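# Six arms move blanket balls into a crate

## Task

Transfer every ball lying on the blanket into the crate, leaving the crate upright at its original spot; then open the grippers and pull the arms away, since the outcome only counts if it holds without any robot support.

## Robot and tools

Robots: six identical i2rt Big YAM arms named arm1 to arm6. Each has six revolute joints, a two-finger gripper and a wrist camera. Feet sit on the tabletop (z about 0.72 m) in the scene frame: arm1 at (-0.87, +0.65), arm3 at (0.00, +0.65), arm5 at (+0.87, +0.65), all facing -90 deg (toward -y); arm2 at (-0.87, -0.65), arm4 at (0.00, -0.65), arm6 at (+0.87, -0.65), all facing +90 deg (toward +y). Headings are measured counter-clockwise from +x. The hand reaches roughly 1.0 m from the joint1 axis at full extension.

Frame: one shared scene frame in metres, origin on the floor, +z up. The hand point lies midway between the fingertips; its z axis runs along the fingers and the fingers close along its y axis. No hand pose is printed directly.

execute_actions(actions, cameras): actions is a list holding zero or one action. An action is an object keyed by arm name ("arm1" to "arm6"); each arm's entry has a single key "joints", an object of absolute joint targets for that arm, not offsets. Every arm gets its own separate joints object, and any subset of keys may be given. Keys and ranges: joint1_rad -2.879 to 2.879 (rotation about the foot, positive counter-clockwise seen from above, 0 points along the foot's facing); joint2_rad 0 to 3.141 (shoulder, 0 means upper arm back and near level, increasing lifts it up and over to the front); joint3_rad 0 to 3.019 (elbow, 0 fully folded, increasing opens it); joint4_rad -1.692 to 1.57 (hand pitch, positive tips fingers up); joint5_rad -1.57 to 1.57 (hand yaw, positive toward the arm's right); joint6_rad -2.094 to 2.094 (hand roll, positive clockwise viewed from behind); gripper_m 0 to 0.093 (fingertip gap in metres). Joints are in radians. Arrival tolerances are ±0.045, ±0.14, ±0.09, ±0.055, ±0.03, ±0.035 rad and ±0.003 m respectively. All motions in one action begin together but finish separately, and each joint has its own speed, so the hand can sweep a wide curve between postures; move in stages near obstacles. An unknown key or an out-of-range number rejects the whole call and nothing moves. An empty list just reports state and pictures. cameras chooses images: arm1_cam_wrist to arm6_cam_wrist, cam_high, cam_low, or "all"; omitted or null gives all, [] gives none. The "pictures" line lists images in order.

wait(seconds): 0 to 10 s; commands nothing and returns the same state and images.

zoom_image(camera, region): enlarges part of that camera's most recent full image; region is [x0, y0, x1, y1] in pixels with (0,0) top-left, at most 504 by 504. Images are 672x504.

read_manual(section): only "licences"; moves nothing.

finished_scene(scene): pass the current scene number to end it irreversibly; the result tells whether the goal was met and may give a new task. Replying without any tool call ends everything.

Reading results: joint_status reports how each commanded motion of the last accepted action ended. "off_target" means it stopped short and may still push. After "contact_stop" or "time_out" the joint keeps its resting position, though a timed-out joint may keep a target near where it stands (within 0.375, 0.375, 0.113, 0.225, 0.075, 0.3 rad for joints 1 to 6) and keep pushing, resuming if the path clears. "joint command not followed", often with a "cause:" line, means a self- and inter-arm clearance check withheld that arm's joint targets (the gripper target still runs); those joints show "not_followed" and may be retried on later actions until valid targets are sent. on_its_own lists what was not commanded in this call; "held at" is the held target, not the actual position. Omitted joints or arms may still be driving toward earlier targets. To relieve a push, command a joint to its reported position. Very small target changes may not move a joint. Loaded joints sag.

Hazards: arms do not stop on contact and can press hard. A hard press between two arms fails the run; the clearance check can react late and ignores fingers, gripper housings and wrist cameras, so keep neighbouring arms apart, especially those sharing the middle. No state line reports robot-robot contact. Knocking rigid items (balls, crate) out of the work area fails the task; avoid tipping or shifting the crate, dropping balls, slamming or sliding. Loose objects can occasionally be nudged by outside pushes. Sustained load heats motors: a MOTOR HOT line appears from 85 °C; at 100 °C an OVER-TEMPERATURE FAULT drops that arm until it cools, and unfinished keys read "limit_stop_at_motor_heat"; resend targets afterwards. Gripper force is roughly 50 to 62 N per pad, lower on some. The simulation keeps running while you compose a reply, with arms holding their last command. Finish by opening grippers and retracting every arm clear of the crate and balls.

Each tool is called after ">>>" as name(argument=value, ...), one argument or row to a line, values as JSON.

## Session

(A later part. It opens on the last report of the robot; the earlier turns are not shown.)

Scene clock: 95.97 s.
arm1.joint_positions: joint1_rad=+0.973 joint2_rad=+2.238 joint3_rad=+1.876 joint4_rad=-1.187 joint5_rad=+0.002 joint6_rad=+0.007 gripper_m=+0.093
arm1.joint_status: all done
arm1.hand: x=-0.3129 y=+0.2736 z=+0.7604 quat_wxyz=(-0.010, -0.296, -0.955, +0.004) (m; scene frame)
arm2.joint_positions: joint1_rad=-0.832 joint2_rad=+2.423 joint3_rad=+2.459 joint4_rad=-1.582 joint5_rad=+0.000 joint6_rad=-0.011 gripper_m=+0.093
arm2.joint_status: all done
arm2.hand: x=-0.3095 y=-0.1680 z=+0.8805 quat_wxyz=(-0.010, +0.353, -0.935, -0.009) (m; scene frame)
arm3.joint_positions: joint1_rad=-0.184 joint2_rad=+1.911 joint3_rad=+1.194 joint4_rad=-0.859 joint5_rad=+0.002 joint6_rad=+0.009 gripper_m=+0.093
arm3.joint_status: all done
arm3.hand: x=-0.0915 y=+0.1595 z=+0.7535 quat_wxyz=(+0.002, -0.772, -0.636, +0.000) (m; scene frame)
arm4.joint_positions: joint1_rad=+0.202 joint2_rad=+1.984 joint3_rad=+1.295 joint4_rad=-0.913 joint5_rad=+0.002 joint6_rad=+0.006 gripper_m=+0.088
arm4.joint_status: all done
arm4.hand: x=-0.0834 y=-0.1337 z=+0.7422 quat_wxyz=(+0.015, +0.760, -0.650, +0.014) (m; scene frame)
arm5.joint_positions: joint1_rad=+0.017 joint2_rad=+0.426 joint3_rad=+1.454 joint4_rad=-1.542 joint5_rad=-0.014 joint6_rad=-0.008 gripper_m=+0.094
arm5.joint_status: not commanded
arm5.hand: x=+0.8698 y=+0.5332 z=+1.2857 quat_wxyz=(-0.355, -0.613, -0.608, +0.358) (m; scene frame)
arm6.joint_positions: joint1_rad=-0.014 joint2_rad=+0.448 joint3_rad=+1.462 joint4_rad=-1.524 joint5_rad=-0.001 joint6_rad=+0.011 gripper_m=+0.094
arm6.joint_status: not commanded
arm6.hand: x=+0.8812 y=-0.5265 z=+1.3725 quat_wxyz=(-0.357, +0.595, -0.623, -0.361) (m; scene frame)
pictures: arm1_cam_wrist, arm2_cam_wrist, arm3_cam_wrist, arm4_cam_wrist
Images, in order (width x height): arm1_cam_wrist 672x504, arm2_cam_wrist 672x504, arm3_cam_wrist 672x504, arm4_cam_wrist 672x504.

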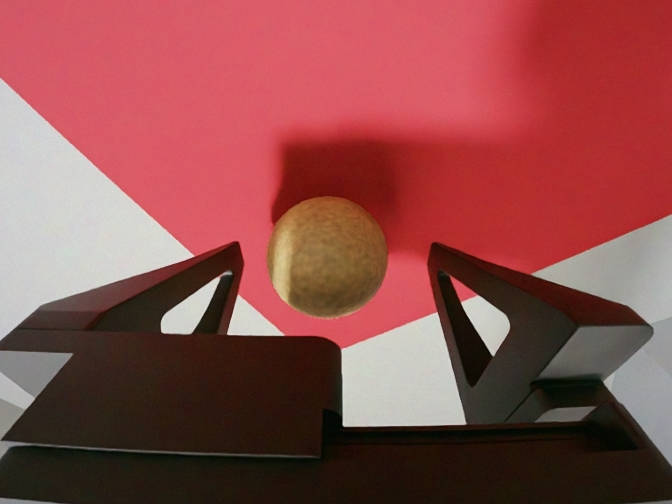

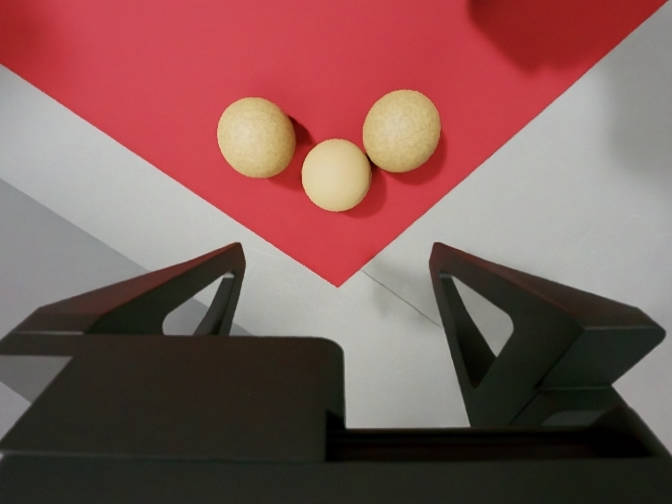

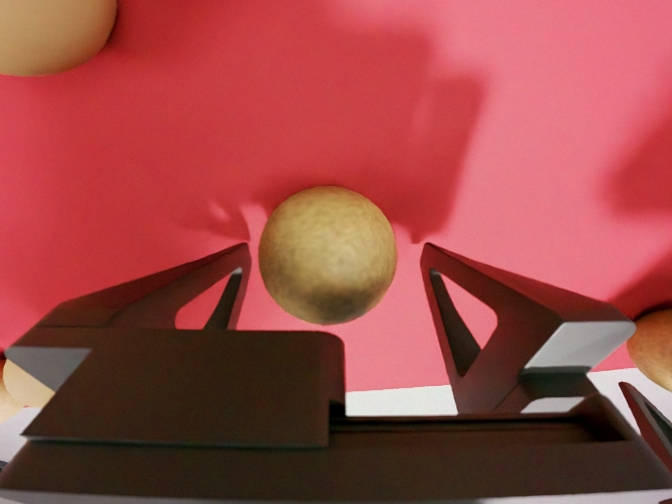

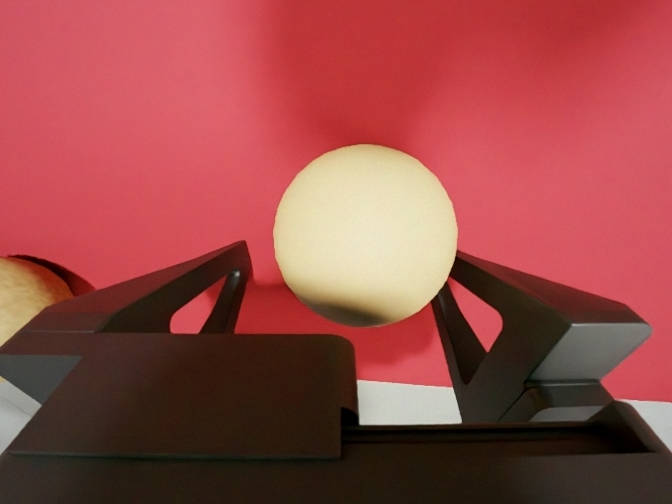

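>>> execute_actions(
  actions=[
    {"arm1":{"joints":{"gripper_m":0.03}},"arm2":{"joints":{"joint6_rad":1.57}},"arm3":{"joints":{"gripper_m":0.03}},"arm4":{"joints":{"gripper_m":0.03}}},
  ],
  cameras=["arm1_cam_wrist"],
)

>>> execute_actions(
  actions=[
    {"arm1":{"joints":{"joint2_rad":1.89,"joint3_rad":2.05,"joint4_rad":-1.45}},"arm2":{"joints":{"joint2_rad":2.475,"joint3_rad":2.213,"joint4_rad":-1.30}},"arm3":{"joints":{"joint2_rad":1.6,"joint3_rad":1.5,"joint4_rad":-1.45}},"arm4":{"joints":{"joint2_rad":1.6,"joint3_rad":1.5,"joint4_rad":-1.45}}},
  ],
  cameras=["arm1_cam_wrist","arm2_cam_wrist","cam_high","cam_low"],
)

Scene clock: 99.30 s.
arm1.joint_positions: joint1_rad=+0.973 joint2_rad=+2.238 joint3_rad=+1.876 joint4_rad=-1.187 joint5_rad=+0.002 joint6_rad=+0.007 gripper_m=+0.056
arm1.joint_status: gripper_m off_target (ended at +0.056, target +0.030)
arm1.hand: x=-0.3128 y=+0.2737 z=+0.7604 quat_wxyz=(-0.011, -0.295, -0.955, +0.004) (m; scene frame)
arm2.joint_positions: joint1_rad=-0.832 joint2_rad=+2.423 joint3_rad=+2.459 joint4_rad=-1.582 joint5_rad=+0.000 joint6_rad=+1.557 gripper_m=+0.093
arm2.joint_status: all done
arm2.hand: x=-0.3095 y=-0.1680 z=+0.8805 quat_wxyz=(-0.001, -0.410, -0.912, -0.014) (m; scene frame)
arm3.joint_positions: joint1_rad=-0.184 joint2_rad=+1.911 joint3_rad=+1.194 joint4_rad=-0.859 joint5_rad=+0.001 joint6_rad=+0.009 gripper_m=+0.057
arm3.joint_status: gripper_m off_target (ended at +0.057, target +0.030)
arm3.hand: x=-0.0914 y=+0.1594 z=+0.7535 quat_wxyz=(+0.002, -0.772, -0.636, +0.000) (m; scene frame)
arm4.joint_positions: joint1_rad=+0.202 joint2_rad=+1.984 joint3_rad=+1.295 joint4_rad=-0.912 joint5_rad=+0.001 joint6_rad=+0.006 gripper_m=+0.030
arm4.joint_status: all done
arm4.hand: x=-0.0837 y=-0.1335 z=+0.7422 quat_wxyz=(+0.015, +0.760, -0.650, +0.013) (m; scene frame)
arm5.joint_positions: joint1_rad=+0.017 joint2_rad=+0.426 joint3_rad=+1.454 joint4_rad=-1.542 joint5_rad=-0.014 joint6_rad=-0.008 gripper_m=+0.094
arm5.joint_status: not commanded
arm5.hand: x=+0.8698 y=+0.5332 z=+1.2857 quat_wxyz=(-0.355, -0.613, -0.608, +0.358) (m; scene frame)
arm6.joint_positions: joint1_rad=-0.014 joint2_rad=+0.448 joint3_rad=+1.462 joint4_rad=-1.524 joint5_rad=-0.001 joint6_rad=+0.011 gripper_m=+0.094
arm6.joint_status: not commanded
arm6.hand: x=+0.8812 y=-0.5265 z=+1.3725 quat_wxyz=(-0.357, +0.595, -0.623, -0.361) (m; scene frame)
pictures: arm1_cam_wrist
Images, in order (width x height): arm1_cam_wrist 672x504.

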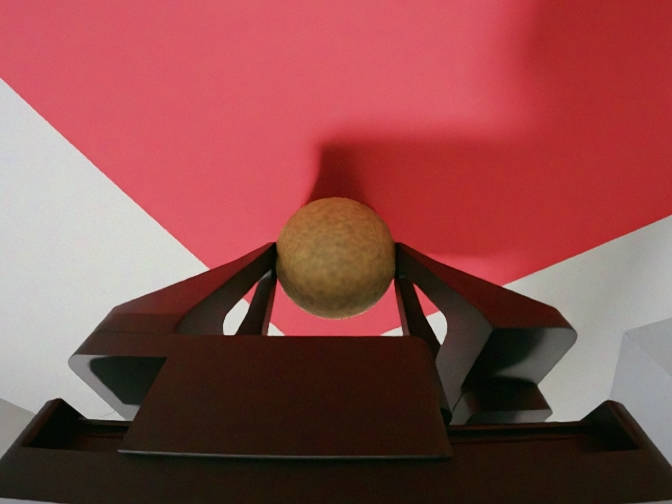

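Scene clock: 101.10 s.
arm1.joint_positions: joint1_rad=+0.973 joint2_rad=+1.905 joint3_rad=+2.038 joint4_rad=-1.443 joint5_rad=+0.002 joint6_rad=+0.007 gripper_m=+0.056
arm1.joint_status: all done
arm1.hand: x=-0.3295 y=+0.2850 z=+1.0348 quat_wxyz=(-0.124, -0.293, -0.947, +0.038) (m; scene frame)
arm2.joint_positions: joint1_rad=-0.832 joint2_rad=+2.480 joint3_rad=+2.201 joint4_rad=-1.311 joint5_rad=+0.000 joint6_rad=+1.558 gripper_m=+0.093
arm2.joint_status: all done
arm2.hand: x=-0.3214 y=-0.1764 z=+0.7423 quat_wxyz=(+0.009, -0.410, -0.912, +0.006) (m; scene frame)
arm3.joint_positions: joint1_rad=-0.184 joint2_rad=+1.604 joint3_rad=+1.498 joint4_rad=-1.432 joint5_rad=+0.001 joint6_rad=+0.009 gripper_m=+0.057
arm3.joint_status: all done
arm3.hand: x=-0.0895 y=+0.1683 z=+1.0057 quat_wxyz=(-0.010, -0.771, -0.636, +0.014) (m; scene frame)
arm4.joint_positions: joint1_rad=+0.202 joint2_rad=+1.580 joint3_rad=+1.493 joint4_rad=-1.432 joint5_rad=+0.001 joint6_rad=+0.006 gripper_m=+0.030
arm4.joint_status: all done
arm4.hand: x=-0.0760 y=-0.1674 z=+1.0108 quat_wxyz=(-0.011, +0.759, -0.650, -0.018) (m; scene frame)
arm5.joint_positions: joint1_rad=+0.017 joint2_rad=+0.426 joint3_rad=+1.454 joint4_rad=-1.542 joint5_rad=-0.014 joint6_rad=-0.008 gripper_m=+0.094
arm5.joint_status: not commanded
arm5.hand: x=+0.8698 y=+0.5332 z=+1.2857 quat_wxyz=(-0.355, -0.613, -0.608, +0.358) (m; scene frame)
arm6.joint_positions: joint1_rad=-0.014 joint2_rad=+0.448 joint3_rad=+1.462 joint4_rad=-1.524 joint5_rad=-0.001 joint6_rad=+0.011 gripper_m=+0.094
arm6.joint_status: not commanded
arm6.hand: x=+0.8812 y=-0.5265 z=+1.3725 quat_wxyz=(-0.357, +0.595, -0.623, -0.361) (m; scene frame)
pictures: arm1_cam_wrist, arm2_cam_wrist, cam_high, cam_low
Images, in order (width x height): arm1_cam_wrist 672x504, arm2_cam_wrist 672x504, cam_high 672x504, cam_low 672x504.

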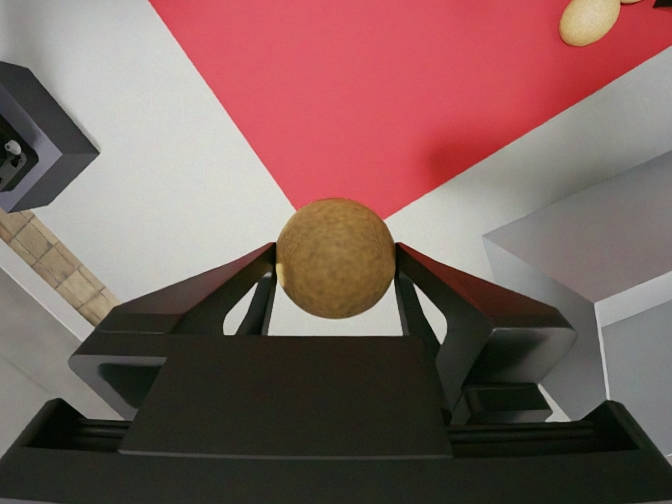

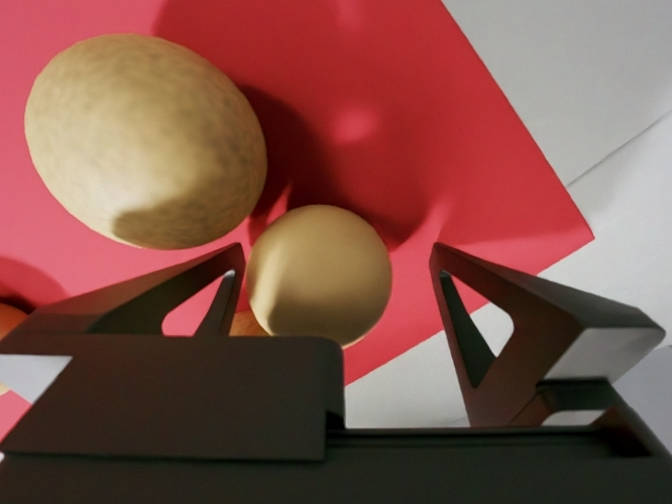

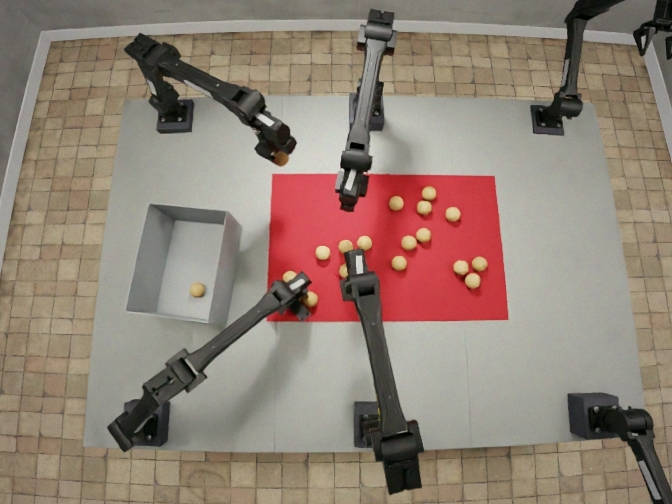

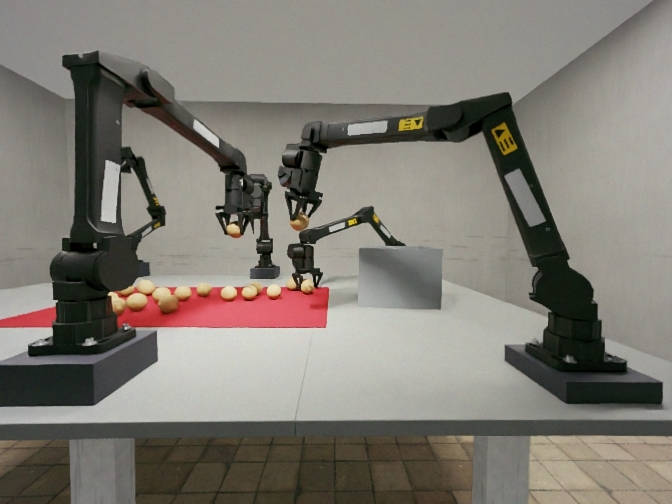

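>>> execute_actions(
  actions=[
    {"arm1":{"joints":{"joint1_rad":0.23}},"arm2":{"joints":{"gripper_m":0.04}},"arm3":{"joints":{"joint1_rad":-0.45}},"arm4":{"joints":{"gripper_m":0.093,"joint2_rad":1.816,"joint3_rad":1.438,"joint4_rad":-1.18}}},
  ],
  cameras=["arm1_cam_wrist","arm2_cam_wrist","arm4_cam_wrist","cam_high"],
)

Scene clock: 103.33 s.
arm1.joint_positions: joint1_rad=+0.235 joint2_rad=+1.905 joint3_rad=+2.038 joint4_rad=-1.443 joint5_rad=+0.002 joint6_rad=+0.006 gripper_m=+0.056
arm1.joint_status: all done
arm1.hand: x=-0.7158 y=+0.0163 z=+1.0348 quat_wxyz=(-0.102, -0.615, -0.778, +0.081) (m; scene frame)
arm2.joint_positions: joint1_rad=-0.832 joint2_rad=+2.480 joint3_rad=+2.201 joint4_rad=-1.310 joint5_rad=+0.000 joint6_rad=+1.558 gripper_m=+0.056
arm2.joint_status: gripper_m off_target (ended at +0.056, target +0.040)
arm2.hand: x=-0.3212 y=-0.1763 z=+0.7423 quat_wxyz=(+0.008, -0.411, -0.912, +0.006) (m; scene frame)
arm3.joint_positions: joint1_rad=-0.459 joint2_rad=+1.604 joint3_rad=+1.498 joint4_rad=-1.432 joint5_rad=+0.002 joint6_rad=+0.009 gripper_m=+0.057
arm3.joint_status: all done
arm3.hand: x=-0.2169 y=+0.2108 z=+1.0058 quat_wxyz=(-0.008, -0.851, -0.525, +0.015) (m; scene frame)
arm4.joint_positions: joint1_rad=+0.202 joint2_rad=+1.825 joint3_rad=+1.429 joint4_rad=-1.197 joint5_rad=+0.001 joint6_rad=+0.006 gripper_m=+0.093
arm4.joint_status: all done
arm4.hand: x=-0.0838 y=-0.1263 z=+0.8676 quat_wxyz=(+0.013, +0.760, -0.650, +0.010) (m; scene frame)
arm5.joint_positions: joint1_rad=+0.017 joint2_rad=+0.426 joint3_rad=+1.454 joint4_rad=-1.542 joint5_rad=-0.014 joint6_rad=-0.008 gripper_m=+0.094
arm5.joint_status: not commanded
arm5.hand: x=+0.8698 y=+0.5332 z=+1.2857 quat_wxyz=(-0.355, -0.613, -0.608, +0.358) (m; scene frame)
arm6.joint_positions: joint1_rad=-0.014 joint2_rad=+0.448 joint3_rad=+1.462 joint4_rad=-1.524 joint5_rad=-0.001 joint6_rad=+0.011 gripper_m=+0.094
arm6.joint_status: not commanded
arm6.hand: x=+0.8812 y=-0.5265 z=+1.3725 quat_wxyz=(-0.357, +0.595, -0.623, -0.361) (m; scene frame)
pictures: arm1_cam_wrist, arm2_cam_wrist, arm4_cam_wrist, cam_high
Images, in order (width x height): arm1_cam_wrist 672x504, arm2_cam_wrist 672x504, arm4_cam_wrist 672x504, cam_high 672x504.

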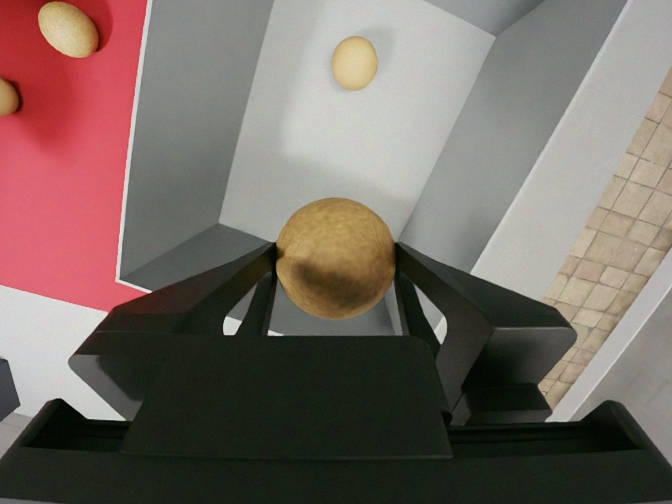

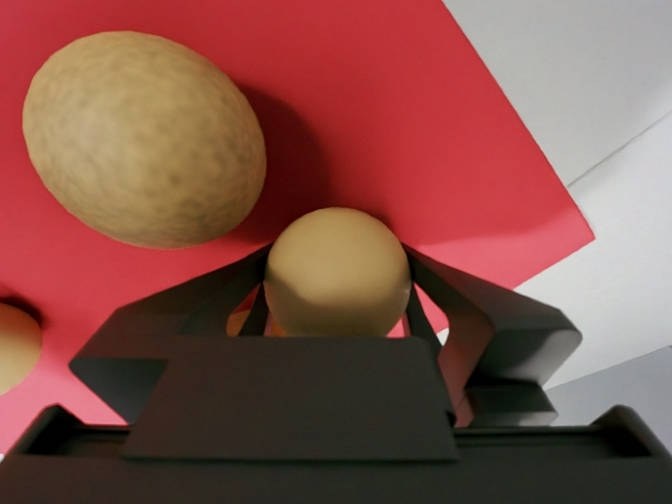

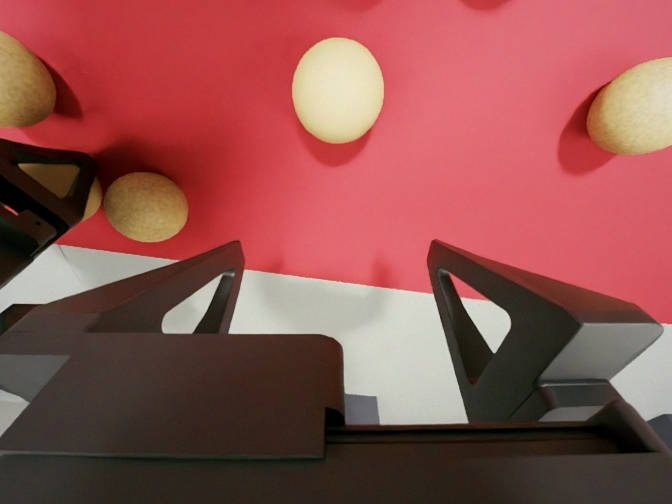

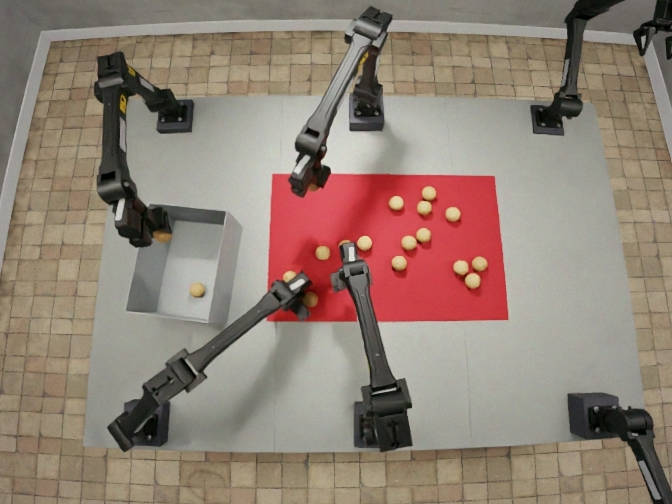

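>>> execute_actions(
  actions=[
    {"arm1":{"joints":{"joint2_rad":2.13,"joint3_rad":1.76,"joint4_rad":-1.19}},"arm2":{"joints":{"joint2_rad":1.87,"joint3_rad":2.05,"joint4_rad":-1.45,"joint6_rad":0}},"arm3":{"joints":{"joint1_rad":-0.722}},"arm4":{"joints":{"joint2_rad":2.069,"joint3_rad":1.55,"joint4_rad":-1.015}}},
  ],
  cameras=["arm1_cam_wrist","arm4_cam_wrist","cam_high"],
)

Scene clock: 107.10 s.
arm1.joint_positions: joint1_rad=+0.235 joint2_rad=+2.125 joint3_rad=+1.754 joint4_rad=-1.200 joint5_rad=+0.000 joint6_rad=+0.006 gripper_m=+0.057
arm1.joint_status: all done
arm1.hand: x=-0.7198 y=+0.0333 z=+0.7879 quat_wxyz=(+0.000, -0.620, -0.785, +0.000) (m; scene frame)
arm2.joint_positions: joint1_rad=-0.832 joint2_rad=+1.877 joint3_rad=+2.039 joint4_rad=-1.441 joint5_rad=+0.000 joint6_rad=+0.013 gripper_m=+0.056
arm2.joint_status: all done
arm2.hand: x=-0.3773 y=-0.2291 z=+1.0809 quat_wxyz=(-0.134, +0.338, -0.930, -0.056) (m; scene frame)
arm3.joint_positions: joint1_rad=-0.730 joint2_rad=+1.604 joint3_rad=+1.498 joint4_rad=-1.432 joint5_rad=+0.002 joint6_rad=+0.009 gripper_m=+0.057
arm3.joint_status: all done
arm3.hand: x=-0.3267 y=+0.2850 z=+1.0059 quat_wxyz=(-0.006, -0.914, -0.405, +0.016) (m; scene frame)
arm4.joint_positions: joint1_rad=+0.202 joint2_rad=+2.068 joint3_rad=+1.531 joint4_rad=-1.029 joint5_rad=+0.001 joint6_rad=+0.006 gripper_m=+0.093
arm4.joint_status: all done
arm4.hand: x=-0.0944 y=-0.0661 z=+0.7698 quat_wxyz=(+0.004, +0.760, -0.650, +0.000) (m; scene frame)
arm5.joint_positions: joint1_rad=+0.017 joint2_rad=+0.426 joint3_rad=+1.454 joint4_rad=-1.542 joint5_rad=-0.014 joint6_rad=-0.008 gripper_m=+0.094
arm5.joint_status: not commanded
arm5.hand: x=+0.8698 y=+0.5332 z=+1.2857 quat_wxyz=(-0.355, -0.613, -0.608, +0.358) (m; scene frame)
arm6.joint_positions: joint1_rad=-0.014 joint2_rad=+0.448 joint3_rad=+1.462 joint4_rad=-1.524 joint5_rad=-0.001 joint6_rad=+0.011 gripper_m=+0.094
arm6.joint_status: not commanded
arm6.hand: x=+0.8812 y=-0.5265 z=+1.3725 quat_wxyz=(-0.357, +0.595, -0.623, -0.361) (m; scene frame)
pictures: arm1_cam_wrist, arm4_cam_wrist, cam_high
Images, in order (width x height): arm1_cam_wrist 672x504, arm4_cam_wrist 672x504, cam_high 672x504.

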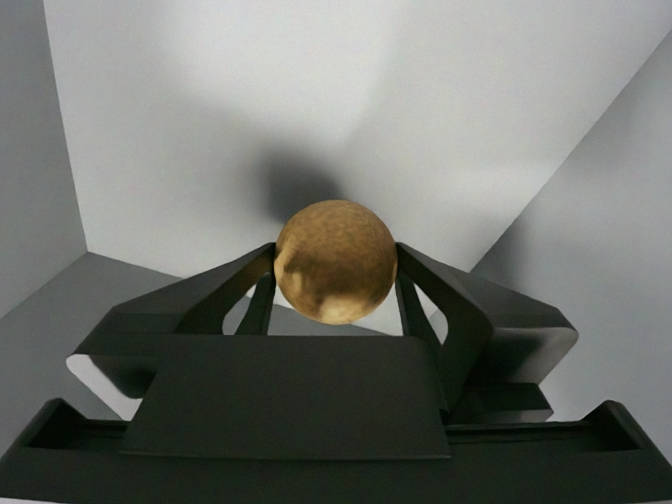

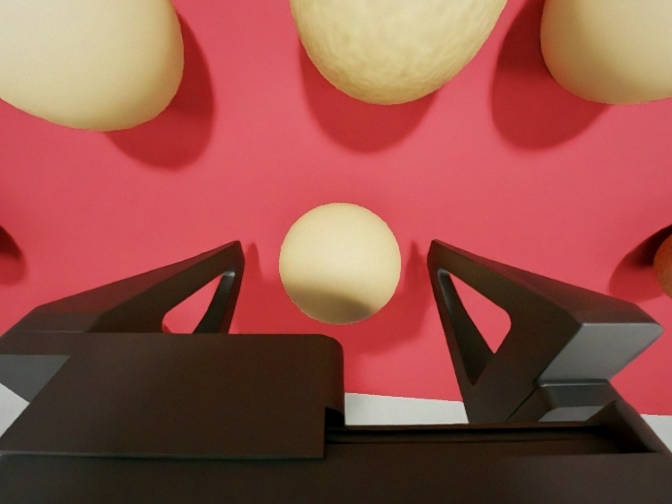

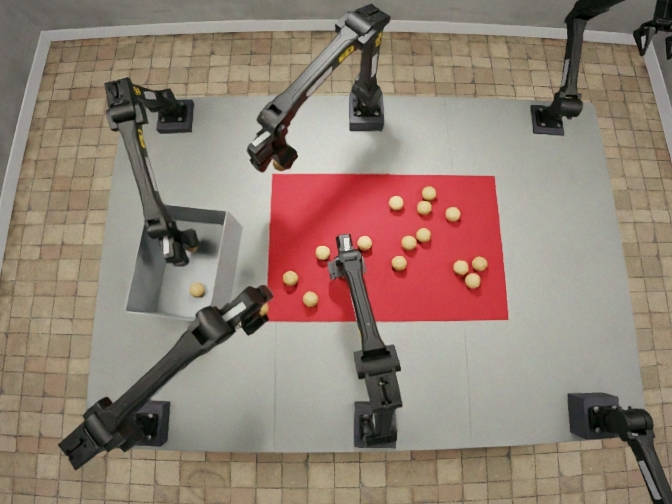

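>>> execute_actions(
  actions=[
    {"arm1":{"joints":{"gripper_m":0.093}},"arm3":{"joints":{"joint2_rad":1.875,"joint3_rad":1.16,"joint4_rad":-0.85}},"arm4":{"joints":{"joint2_rad":2.085,"joint3_rad":1.51,"joint4_rad":-0.99}}},
  ],
  cameras=["arm4_cam_wrist"],
)

>>> execute_actions(
  actions=[
    {"arm1":{"joints":{"joint2_rad":1.89,"joint3_rad":2.05,"joint4_rad":-1.45}},"arm3":{"joints":{"gripper_m":0.093}},"arm4":{"joints":{"gripper_m":0.04}}},
  ],
  cameras=["arm4_cam_wrist","cam_high"],
)

Scene clock: 108.97 s.
arm1.joint_positions: joint1_rad=+0.235 joint2_rad=+2.125 joint3_rad=+1.754 joint4_rad=-1.200 joint5_rad=+0.000 joint6_rad=+0.006 gripper_m=+0.093
arm1.joint_status: all done
arm1.hand: x=-0.7198 y=+0.0333 z=+0.7879 quat_wxyz=(+0.000, -0.620, -0.785, +0.000) (m; scene frame)
arm2.joint_positions: joint1_rad=-0.832 joint2_rad=+1.877 joint3_rad=+2.039 joint4_rad=-1.441 joint5_rad=+0.000 joint6_rad=+0.012 gripper_m=+0.056
arm2.joint_status: not commanded
arm2.hand: x=-0.3773 y=-0.2291 z=+1.0809 quat_wxyz=(-0.134, +0.338, -0.930, -0.056) (m; scene frame)
arm3.joint_positions: joint1_rad=-0.730 joint2_rad=+1.863 joint3_rad=+1.163 joint4_rad=-0.869 joint5_rad=+0.002 joint6_rad=+0.009 gripper_m=+0.057
arm3.joint_status: all done
arm3.hand: x=-0.3256 y=+0.2860 z=+0.7669 quat_wxyz=(+0.000, -0.914, -0.405, +0.002) (m; scene frame)
arm4.joint_positions: joint1_rad=+0.202 joint2_rad=+2.068 joint3_rad=+1.517 joint4_rad=-1.008 joint5_rad=+0.001 joint6_rad=+0.006 gripper_m=+0.093
arm4.joint_status: all done
arm4.hand: x=-0.0943 y=-0.0671 z=+0.7652 quat_wxyz=(+0.002, +0.760, -0.650, -0.003) (m; scene frame)
arm5.joint_positions: joint1_rad=+0.017 joint2_rad=+0.426 joint3_rad=+1.454 joint4_rad=-1.542 joint5_rad=-0.014 joint6_rad=-0.008 gripper_m=+0.094
arm5.joint_status: not commanded
arm5.hand: x=+0.8698 y=+0.5332 z=+1.2857 quat_wxyz=(-0.355, -0.613, -0.608, +0.358) (m; scene frame)
arm6.joint_positions: joint1_rad=-0.014 joint2_rad=+0.448 joint3_rad=+1.462 joint4_rad=-1.524 joint5_rad=-0.001 joint6_rad=+0.011 gripper_m=+0.094
arm6.joint_status: not commanded
arm6.hand: x=+0.8812 y=-0.5265 z=+1.3725 quat_wxyz=(-0.357, +0.595, -0.623, -0.361) (m; scene frame)
pictures: arm4_cam_wrist
Images, in order (width x height): arm4_cam_wrist 672x504.

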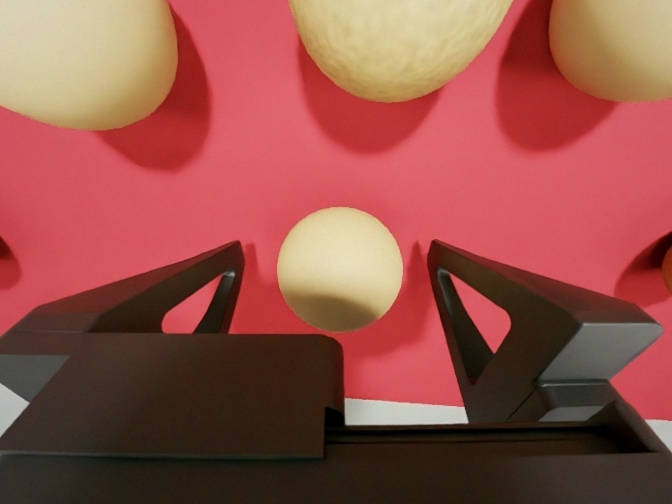

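Scene clock: 110.63 s.
arm1.joint_positions: joint1_rad=+0.235 joint2_rad=+1.902 joint3_rad=+2.042 joint4_rad=-1.442 joint5_rad=+0.000 joint6_rad=+0.006 gripper_m=+0.093
arm1.joint_status: all done
arm1.hand: x=-0.7155 y=+0.0158 z=+1.0379 quat_wxyz=(-0.105, -0.614, -0.778, +0.082) (m; scene frame)
arm2.joint_positions: joint1_rad=-0.832 joint2_rad=+1.877 joint3_rad=+2.039 joint4_rad=-1.441 joint5_rad=+0.000 joint6_rad=+0.012 gripper_m=+0.056
arm2.joint_status: not commanded
arm2.hand: x=-0.3773 y=-0.2291 z=+1.0809 quat_wxyz=(-0.134, +0.338, -0.930, -0.056) (m; scene frame)
arm3.joint_positions: joint1_rad=-0.730 joint2_rad=+1.863 joint3_rad=+1.163 joint4_rad=-0.869 joint5_rad=+0.002 joint6_rad=+0.009 gripper_m=+0.093
arm3.joint_status: all done
arm3.hand: x=-0.3256 y=+0.2860 z=+0.7669 quat_wxyz=(+0.000, -0.914, -0.405, +0.002) (m; scene frame)
arm4.joint_positions: joint1_rad=+0.202 joint2_rad=+2.068 joint3_rad=+1.517 joint4_rad=-1.008 joint5_rad=+0.001 joint6_rad=+0.006 gripper_m=+0.057
arm4.joint_status: gripper_m off_target (ended at +0.057, target +0.040)
arm4.hand: x=-0.0944 y=-0.0671 z=+0.7652 quat_wxyz=(+0.002, +0.760, -0.650, -0.003) (m; scene frame)
arm5.joint_positions: joint1_rad=+0.017 joint2_rad=+0.426 joint3_rad=+1.454 joint4_rad=-1.542 joint5_rad=-0.014 joint6_rad=-0.008 gripper_m=+0.094
arm5.joint_status: not commanded
arm5.hand: x=+0.8698 y=+0.5332 z=+1.2857 quat_wxyz=(-0.355, -0.613, -0.608, +0.358) (m; scene frame)
arm6.joint_positions: joint1_rad=-0.014 joint2_rad=+0.448 joint3_rad=+1.462 joint4_rad=-1.524 joint5_rad=-0.001 joint6_rad=+0.011 gripper_m=+0.094
arm6.joint_status: not commanded
arm6.hand: x=+0.8812 y=-0.5265 z=+1.3725 quat_wxyz=(-0.357, +0.595, -0.623, -0.361) (m; scene frame)
pictures: arm4_cam_wrist, cam_high
Images, in order (width x height): arm4_cam_wrist 672x504, cam_high 672x504.

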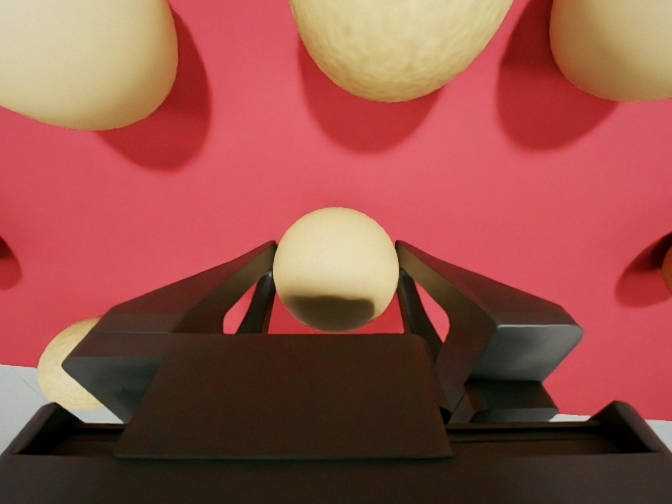

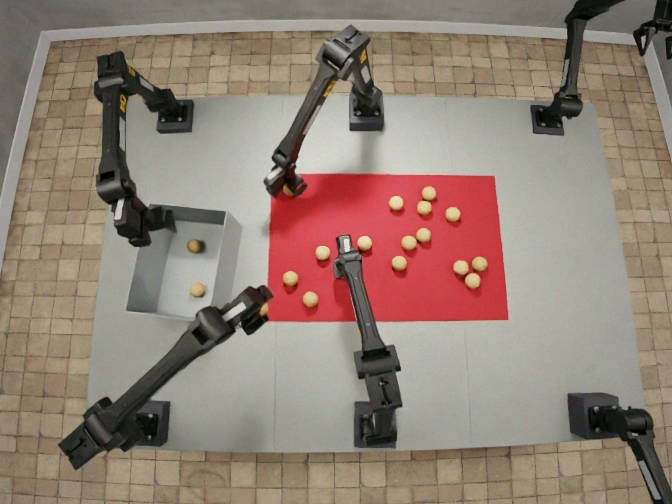

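>>> execute_actions(
  actions=[
    {"arm1":{"joints":{"joint1_rad":0.55,"joint2_rad":1.5}},"arm3":{"joints":{"joint2_rad":1.6,"joint3_rad":1.5,"joint4_rad":-1.45}},"arm4":{"joints":{"joint2_rad":1.6,"joint3_rad":1.5,"joint4_rad":-1.45}},"arm2":{"joints":{"joint1_rad":-0.6,"joint2_rad":1.66,"joint3_rad":1.68,"joint4_rad":-1.56}}},
  ],
  cameras=["arm4_cam_wrist","cam_high"],
)

Scene clock: 113.77 s.
arm1.joint_positions: joint1_rad=+0.548 joint2_rad=+1.508 joint3_rad=+2.042 joint4_rad=-1.443 joint5_rad=-0.001 joint6_rad=+0.005 gripper_m=+0.093
arm1.joint_status: all done
arm1.hand: x=-0.5835 y=+0.1852 z=+1.2683 quat_wxyz=(-0.284, -0.463, -0.825, +0.157) (m; scene frame)
arm2.joint_positions: joint1_rad=-0.598 joint2_rad=+1.658 joint3_rad=+1.676 joint4_rad=-1.554 joint5_rad=-0.001 joint6_rad=+0.010 gripper_m=+0.056
arm2.joint_status: all done
arm2.hand: x=-0.5684 y=-0.2362 z=+1.0484 quat_wxyz=(-0.015, +0.451, -0.892, -0.014) (m; scene frame)
arm3.joint_positions: joint1_rad=-0.730 joint2_rad=+1.601 joint3_rad=+1.497 joint4_rad=-1.432 joint5_rad=+0.002 joint6_rad=+0.009 gripper_m=+0.093
arm3.joint_status: all done
arm3.hand: x=-0.3261 y=+0.2853 z=+1.0073 quat_wxyz=(-0.007, -0.914, -0.405, +0.017) (m; scene frame)
arm4.joint_positions: joint1_rad=+0.202 joint2_rad=+1.579 joint3_rad=+1.488 joint4_rad=-1.434 joint5_rad=+0.001 joint6_rad=+0.006 gripper_m=+0.057
arm4.joint_status: all done
arm4.hand: x=-0.0757 y=-0.1693 z=+1.0097 quat_wxyz=(-0.009, +0.760, -0.650, -0.016) (m; scene frame)
arm5.joint_positions: joint1_rad=+0.017 joint2_rad=+0.426 joint3_rad=+1.454 joint4_rad=-1.542 joint5_rad=-0.014 joint6_rad=-0.008 gripper_m=+0.094
arm5.joint_status: not commanded
arm5.hand: x=+0.8698 y=+0.5332 z=+1.2857 quat_wxyz=(-0.355, -0.613, -0.608, +0.358) (m; scene frame)
arm6.joint_positions: joint1_rad=-0.014 joint2_rad=+0.448 joint3_rad=+1.462 joint4_rad=-1.524 joint5_rad=-0.001 joint6_rad=+0.011 gripper_m=+0.094
arm6.joint_status: not commanded
arm6.hand: x=+0.8812 y=-0.5265 z=+1.3725 quat_wxyz=(-0.357, +0.595, -0.623, -0.361) (m; scene frame)
pictures: arm4_cam_wrist, cam_high
Images, in order (width x height): arm4_cam_wrist 672x504, cam_high 672x504.

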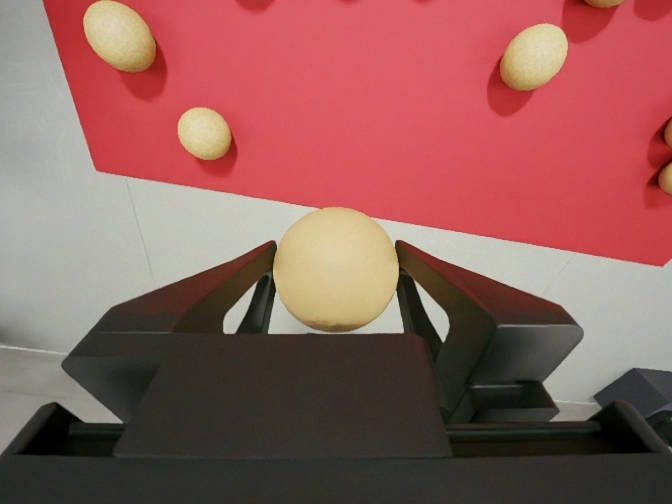

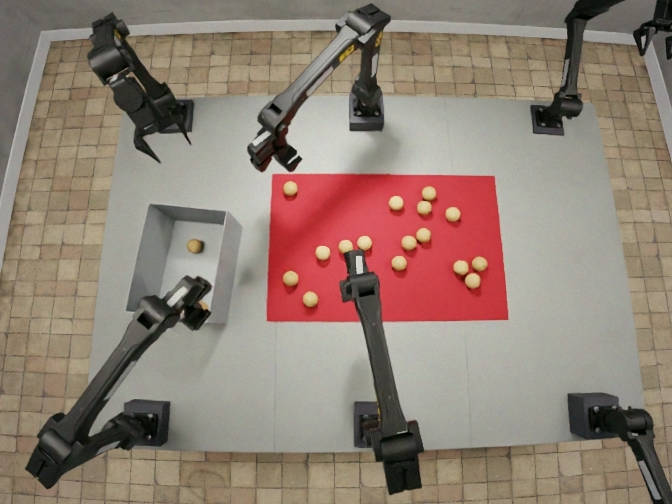

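>>> execute_actions(
  actions=[
    {"arm1":{"joints":{"joint1_rad":0.75}},"arm3":{"joints":{"joint1_rad":0.27,"joint2_rad":1.608,"joint3_rad":1.158,"joint4_rad":-1.105}},"arm4":{"joints":{"joint1_rad":0.738}},"arm2":{"joints":{"joint1_rad":-0.27}}},
  ],
  cameras=["arm3_cam_wrist","arm2_cam_wrist","cam_high"],
)

Scene clock: 116.10 s.
arm1.joint_positions: joint1_rad=+0.757 joint2_rad=+1.508 joint3_rad=+2.042 joint4_rad=-1.443 joint5_rad=-0.001 joint6_rad=+0.005 gripper_m=+0.093
arm1.joint_status: all done
arm1.hand: x=-0.4935 y=+0.2545 z=+1.2683 quat_wxyz=(-0.299, -0.375, -0.868, +0.127) (m; scene frame)
arm2.joint_positions: joint1_rad=-0.265 joint2_rad=+1.658 joint3_rad=+1.676 joint4_rad=-1.554 joint5_rad=+0.000 joint6_rad=+0.010 gripper_m=+0.056
arm2.joint_status: all done
arm2.hand: x=-0.7204 y=-0.1611 z=+1.0499 quat_wxyz=(-0.014, +0.593, -0.805, -0.016) (m; scene frame)
arm3.joint_positions: joint1_rad=+0.271 joint2_rad=+1.610 joint3_rad=+1.166 joint4_rad=-1.120 joint5_rad=-0.001 joint6_rad=+0.009 gripper_m=+0.093
arm3.joint_status: all done
arm3.hand: x=+0.1214 y=+0.2153 z=+0.8815 quat_wxyz=(-0.003, -0.608, -0.794, +0.003) (m; scene frame)
arm4.joint_positions: joint1_rad=+0.750 joint2_rad=+1.579 joint3_rad=+1.488 joint4_rad=-1.434 joint5_rad=-0.001 joint6_rad=+0.006 gripper_m=+0.057
arm4.joint_status: all done
arm4.hand: x=-0.3134 y=-0.2794 z=+1.0124 quat_wxyz=(-0.003, +0.907, -0.421, -0.022) (m; scene frame)
arm5.joint_positions: joint1_rad=+0.017 joint2_rad=+0.426 joint3_rad=+1.454 joint4_rad=-1.542 joint5_rad=-0.014 joint6_rad=-0.008 gripper_m=+0.094
arm5.joint_status: not commanded
arm5.hand: x=+0.8698 y=+0.5332 z=+1.2857 quat_wxyz=(-0.355, -0.613, -0.608, +0.358) (m; scene frame)
arm6.joint_positions: joint1_rad=-0.014 joint2_rad=+0.448 joint3_rad=+1.462 joint4_rad=-1.524 joint5_rad=-0.001 joint6_rad=+0.011 gripper_m=+0.094
arm6.joint_status: not commanded
arm6.hand: x=+0.8812 y=-0.5265 z=+1.3725 quat_wxyz=(-0.357, +0.595, -0.623, -0.361) (m; scene frame)
pictures: arm2_cam_wrist, arm3_cam_wrist, cam_high
Images, in order (width x height): arm2_cam_wrist 672x504, arm3_cam_wrist 672x504, cam_high 672x504.

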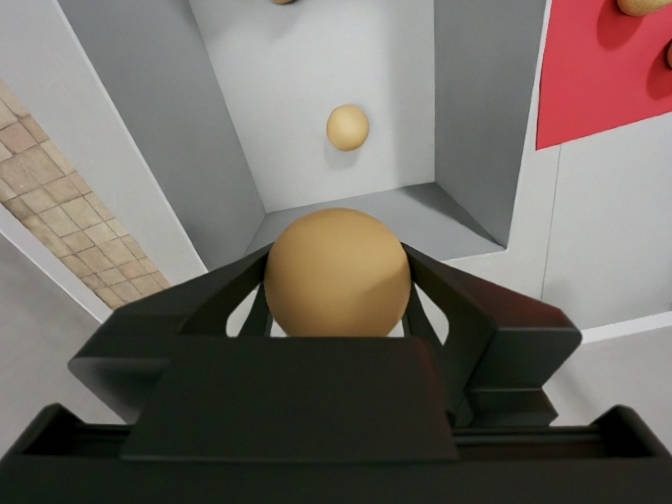

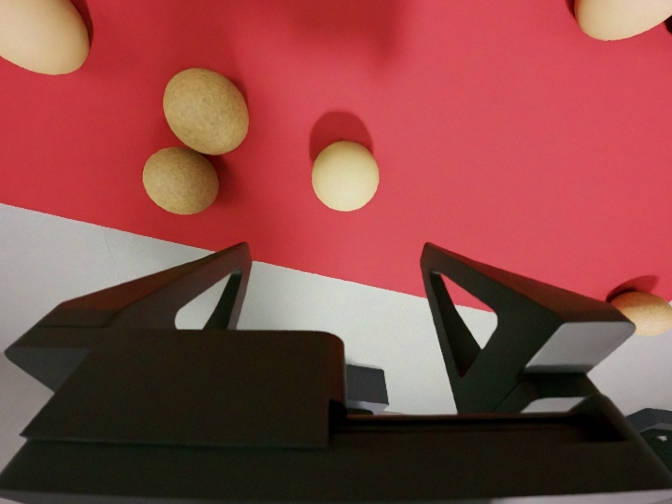

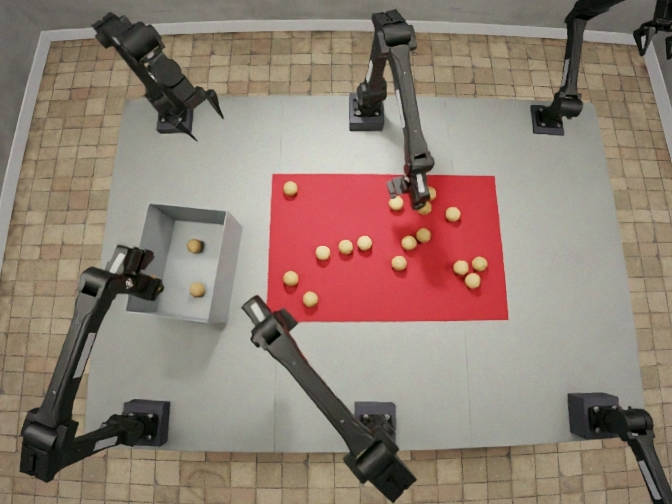

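>>> execute_actions(
  actions=[
    {"arm1":{"joints":{"joint1_rad":0.99,"joint2_rad":2.22,"joint3_rad":1.81,"joint4_rad":-1.17}},"arm3":{"joints":{"joint1_rad":0.24,"joint2_rad":1.815,"joint3_rad":1.045,"joint4_rad":-0.80}},"arm4":{"joints":{"joint1_rad":0.718,"joint2_rad":1.975,"joint3_rad":1.34,"joint4_rad":-0.91}},"arm2":{"joints":{"joint1_rad":-0.185,"joint2_rad":1.86,"joint3_rad":1.234,"joint4_rad":-0.925}}},
  ],
  cameras=["arm1_cam_wrist","arm3_cam_wrist","arm2_cam_wrist","cam_high"],
)

Scene clock: 118.27 s.
arm1.joint_positions: joint1_rad=+0.995 joint2_rad=+2.212 joint3_rad=+1.798 joint4_rad=-1.174 joint5_rad=+0.003 joint6_rad=+0.004 gripper_m=+0.093
arm1.joint_status: all done
arm1.hand: x=-0.3254 y=+0.2990 z=+0.7488 quat_wxyz=(+0.009, -0.284, -0.959, -0.001) (m; scene frame)
arm2.joint_positions: joint1_rad=-0.178 joint2_rad=+1.857 joint3_rad=+1.216 joint4_rad=-0.935 joint5_rad=+0.000 joint6_rad=+0.010 gripper_m=+0.056
arm2.joint_status: all done
arm2.hand: x=-0.7684 y=-0.1620 z=+0.7871 quat_wxyz=(+0.002, +0.628, -0.779, -0.003) (m; scene frame)
arm3.joint_positions: joint1_rad=+0.248 joint2_rad=+1.817 joint3_rad=+1.039 joint4_rad=-0.819 joint5_rad=-0.001 joint6_rad=+0.009 gripper_m=+0.093
arm3.joint_status: all done
arm3.hand: x=+0.1096 y=+0.2177 z=+0.7525 quat_wxyz=(+0.010, -0.617, -0.787, -0.007) (m; scene frame)
arm4.joint_positions: joint1_rad=+0.726 joint2_rad=+1.966 joint3_rad=+1.333 joint4_rad=-0.928 joint5_rad=+0.002 joint6_rad=+0.006 gripper_m=+0.057
arm4.joint_status: all done
arm4.hand: x=-0.3418 y=-0.2308 z=+0.7659 quat_wxyz=(+0.003, +0.902, -0.431, -0.005) (m; scene frame)
arm5.joint_positions: joint1_rad=+0.017 joint2_rad=+0.426 joint3_rad=+1.454 joint4_rad=-1.542 joint5_rad=-0.014 joint6_rad=-0.008 gripper_m=+0.094
arm5.joint_status: not commanded
arm5.hand: x=+0.8698 y=+0.5332 z=+1.2857 quat_wxyz=(-0.355, -0.613, -0.608, +0.358) (m; scene frame)
arm6.joint_positions: joint1_rad=-0.014 joint2_rad=+0.448 joint3_rad=+1.462 joint4_rad=-1.524 joint5_rad=-0.001 joint6_rad=+0.011 gripper_m=+0.094
arm6.joint_status: not commanded
arm6.hand: x=+0.8812 y=-0.5265 z=+1.3725 quat_wxyz=(-0.357, +0.595, -0.623, -0.361) (m; scene frame)
pictures: arm1_cam_wrist, arm2_cam_wrist, arm3_cam_wrist, cam_high
Images, in order (width x height): arm1_cam_wrist 672x504, arm2_cam_wrist 672x504, arm3_cam_wrist 672x504, cam_high 672x504.

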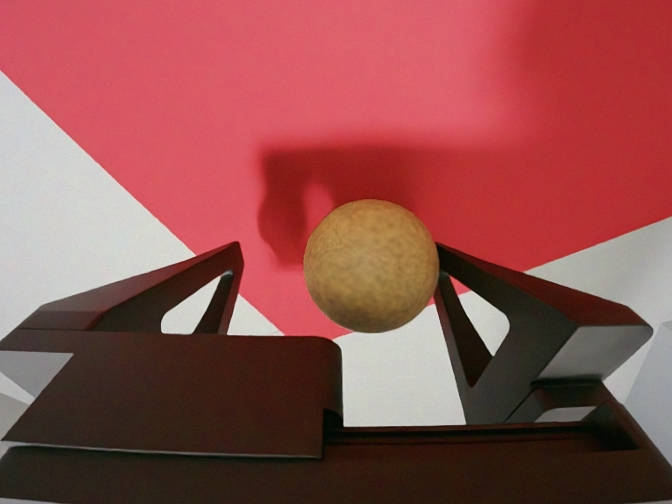

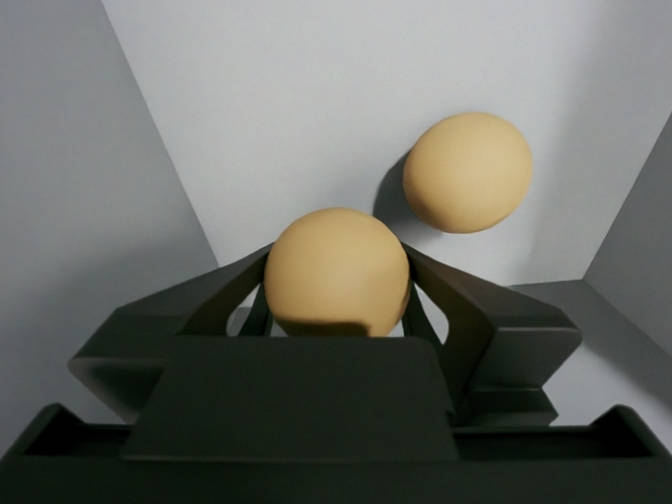

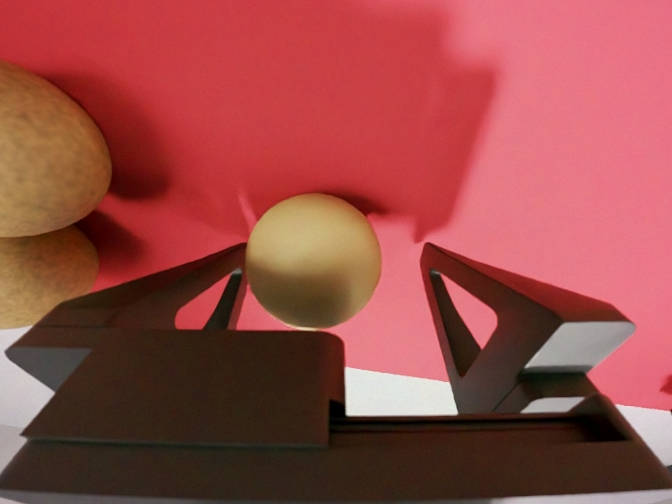

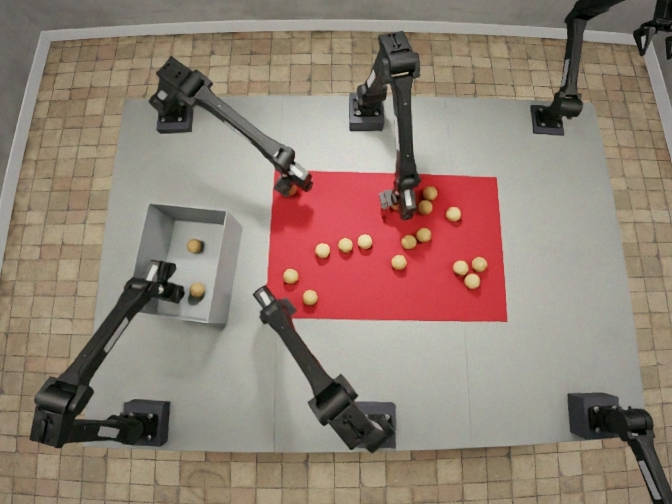

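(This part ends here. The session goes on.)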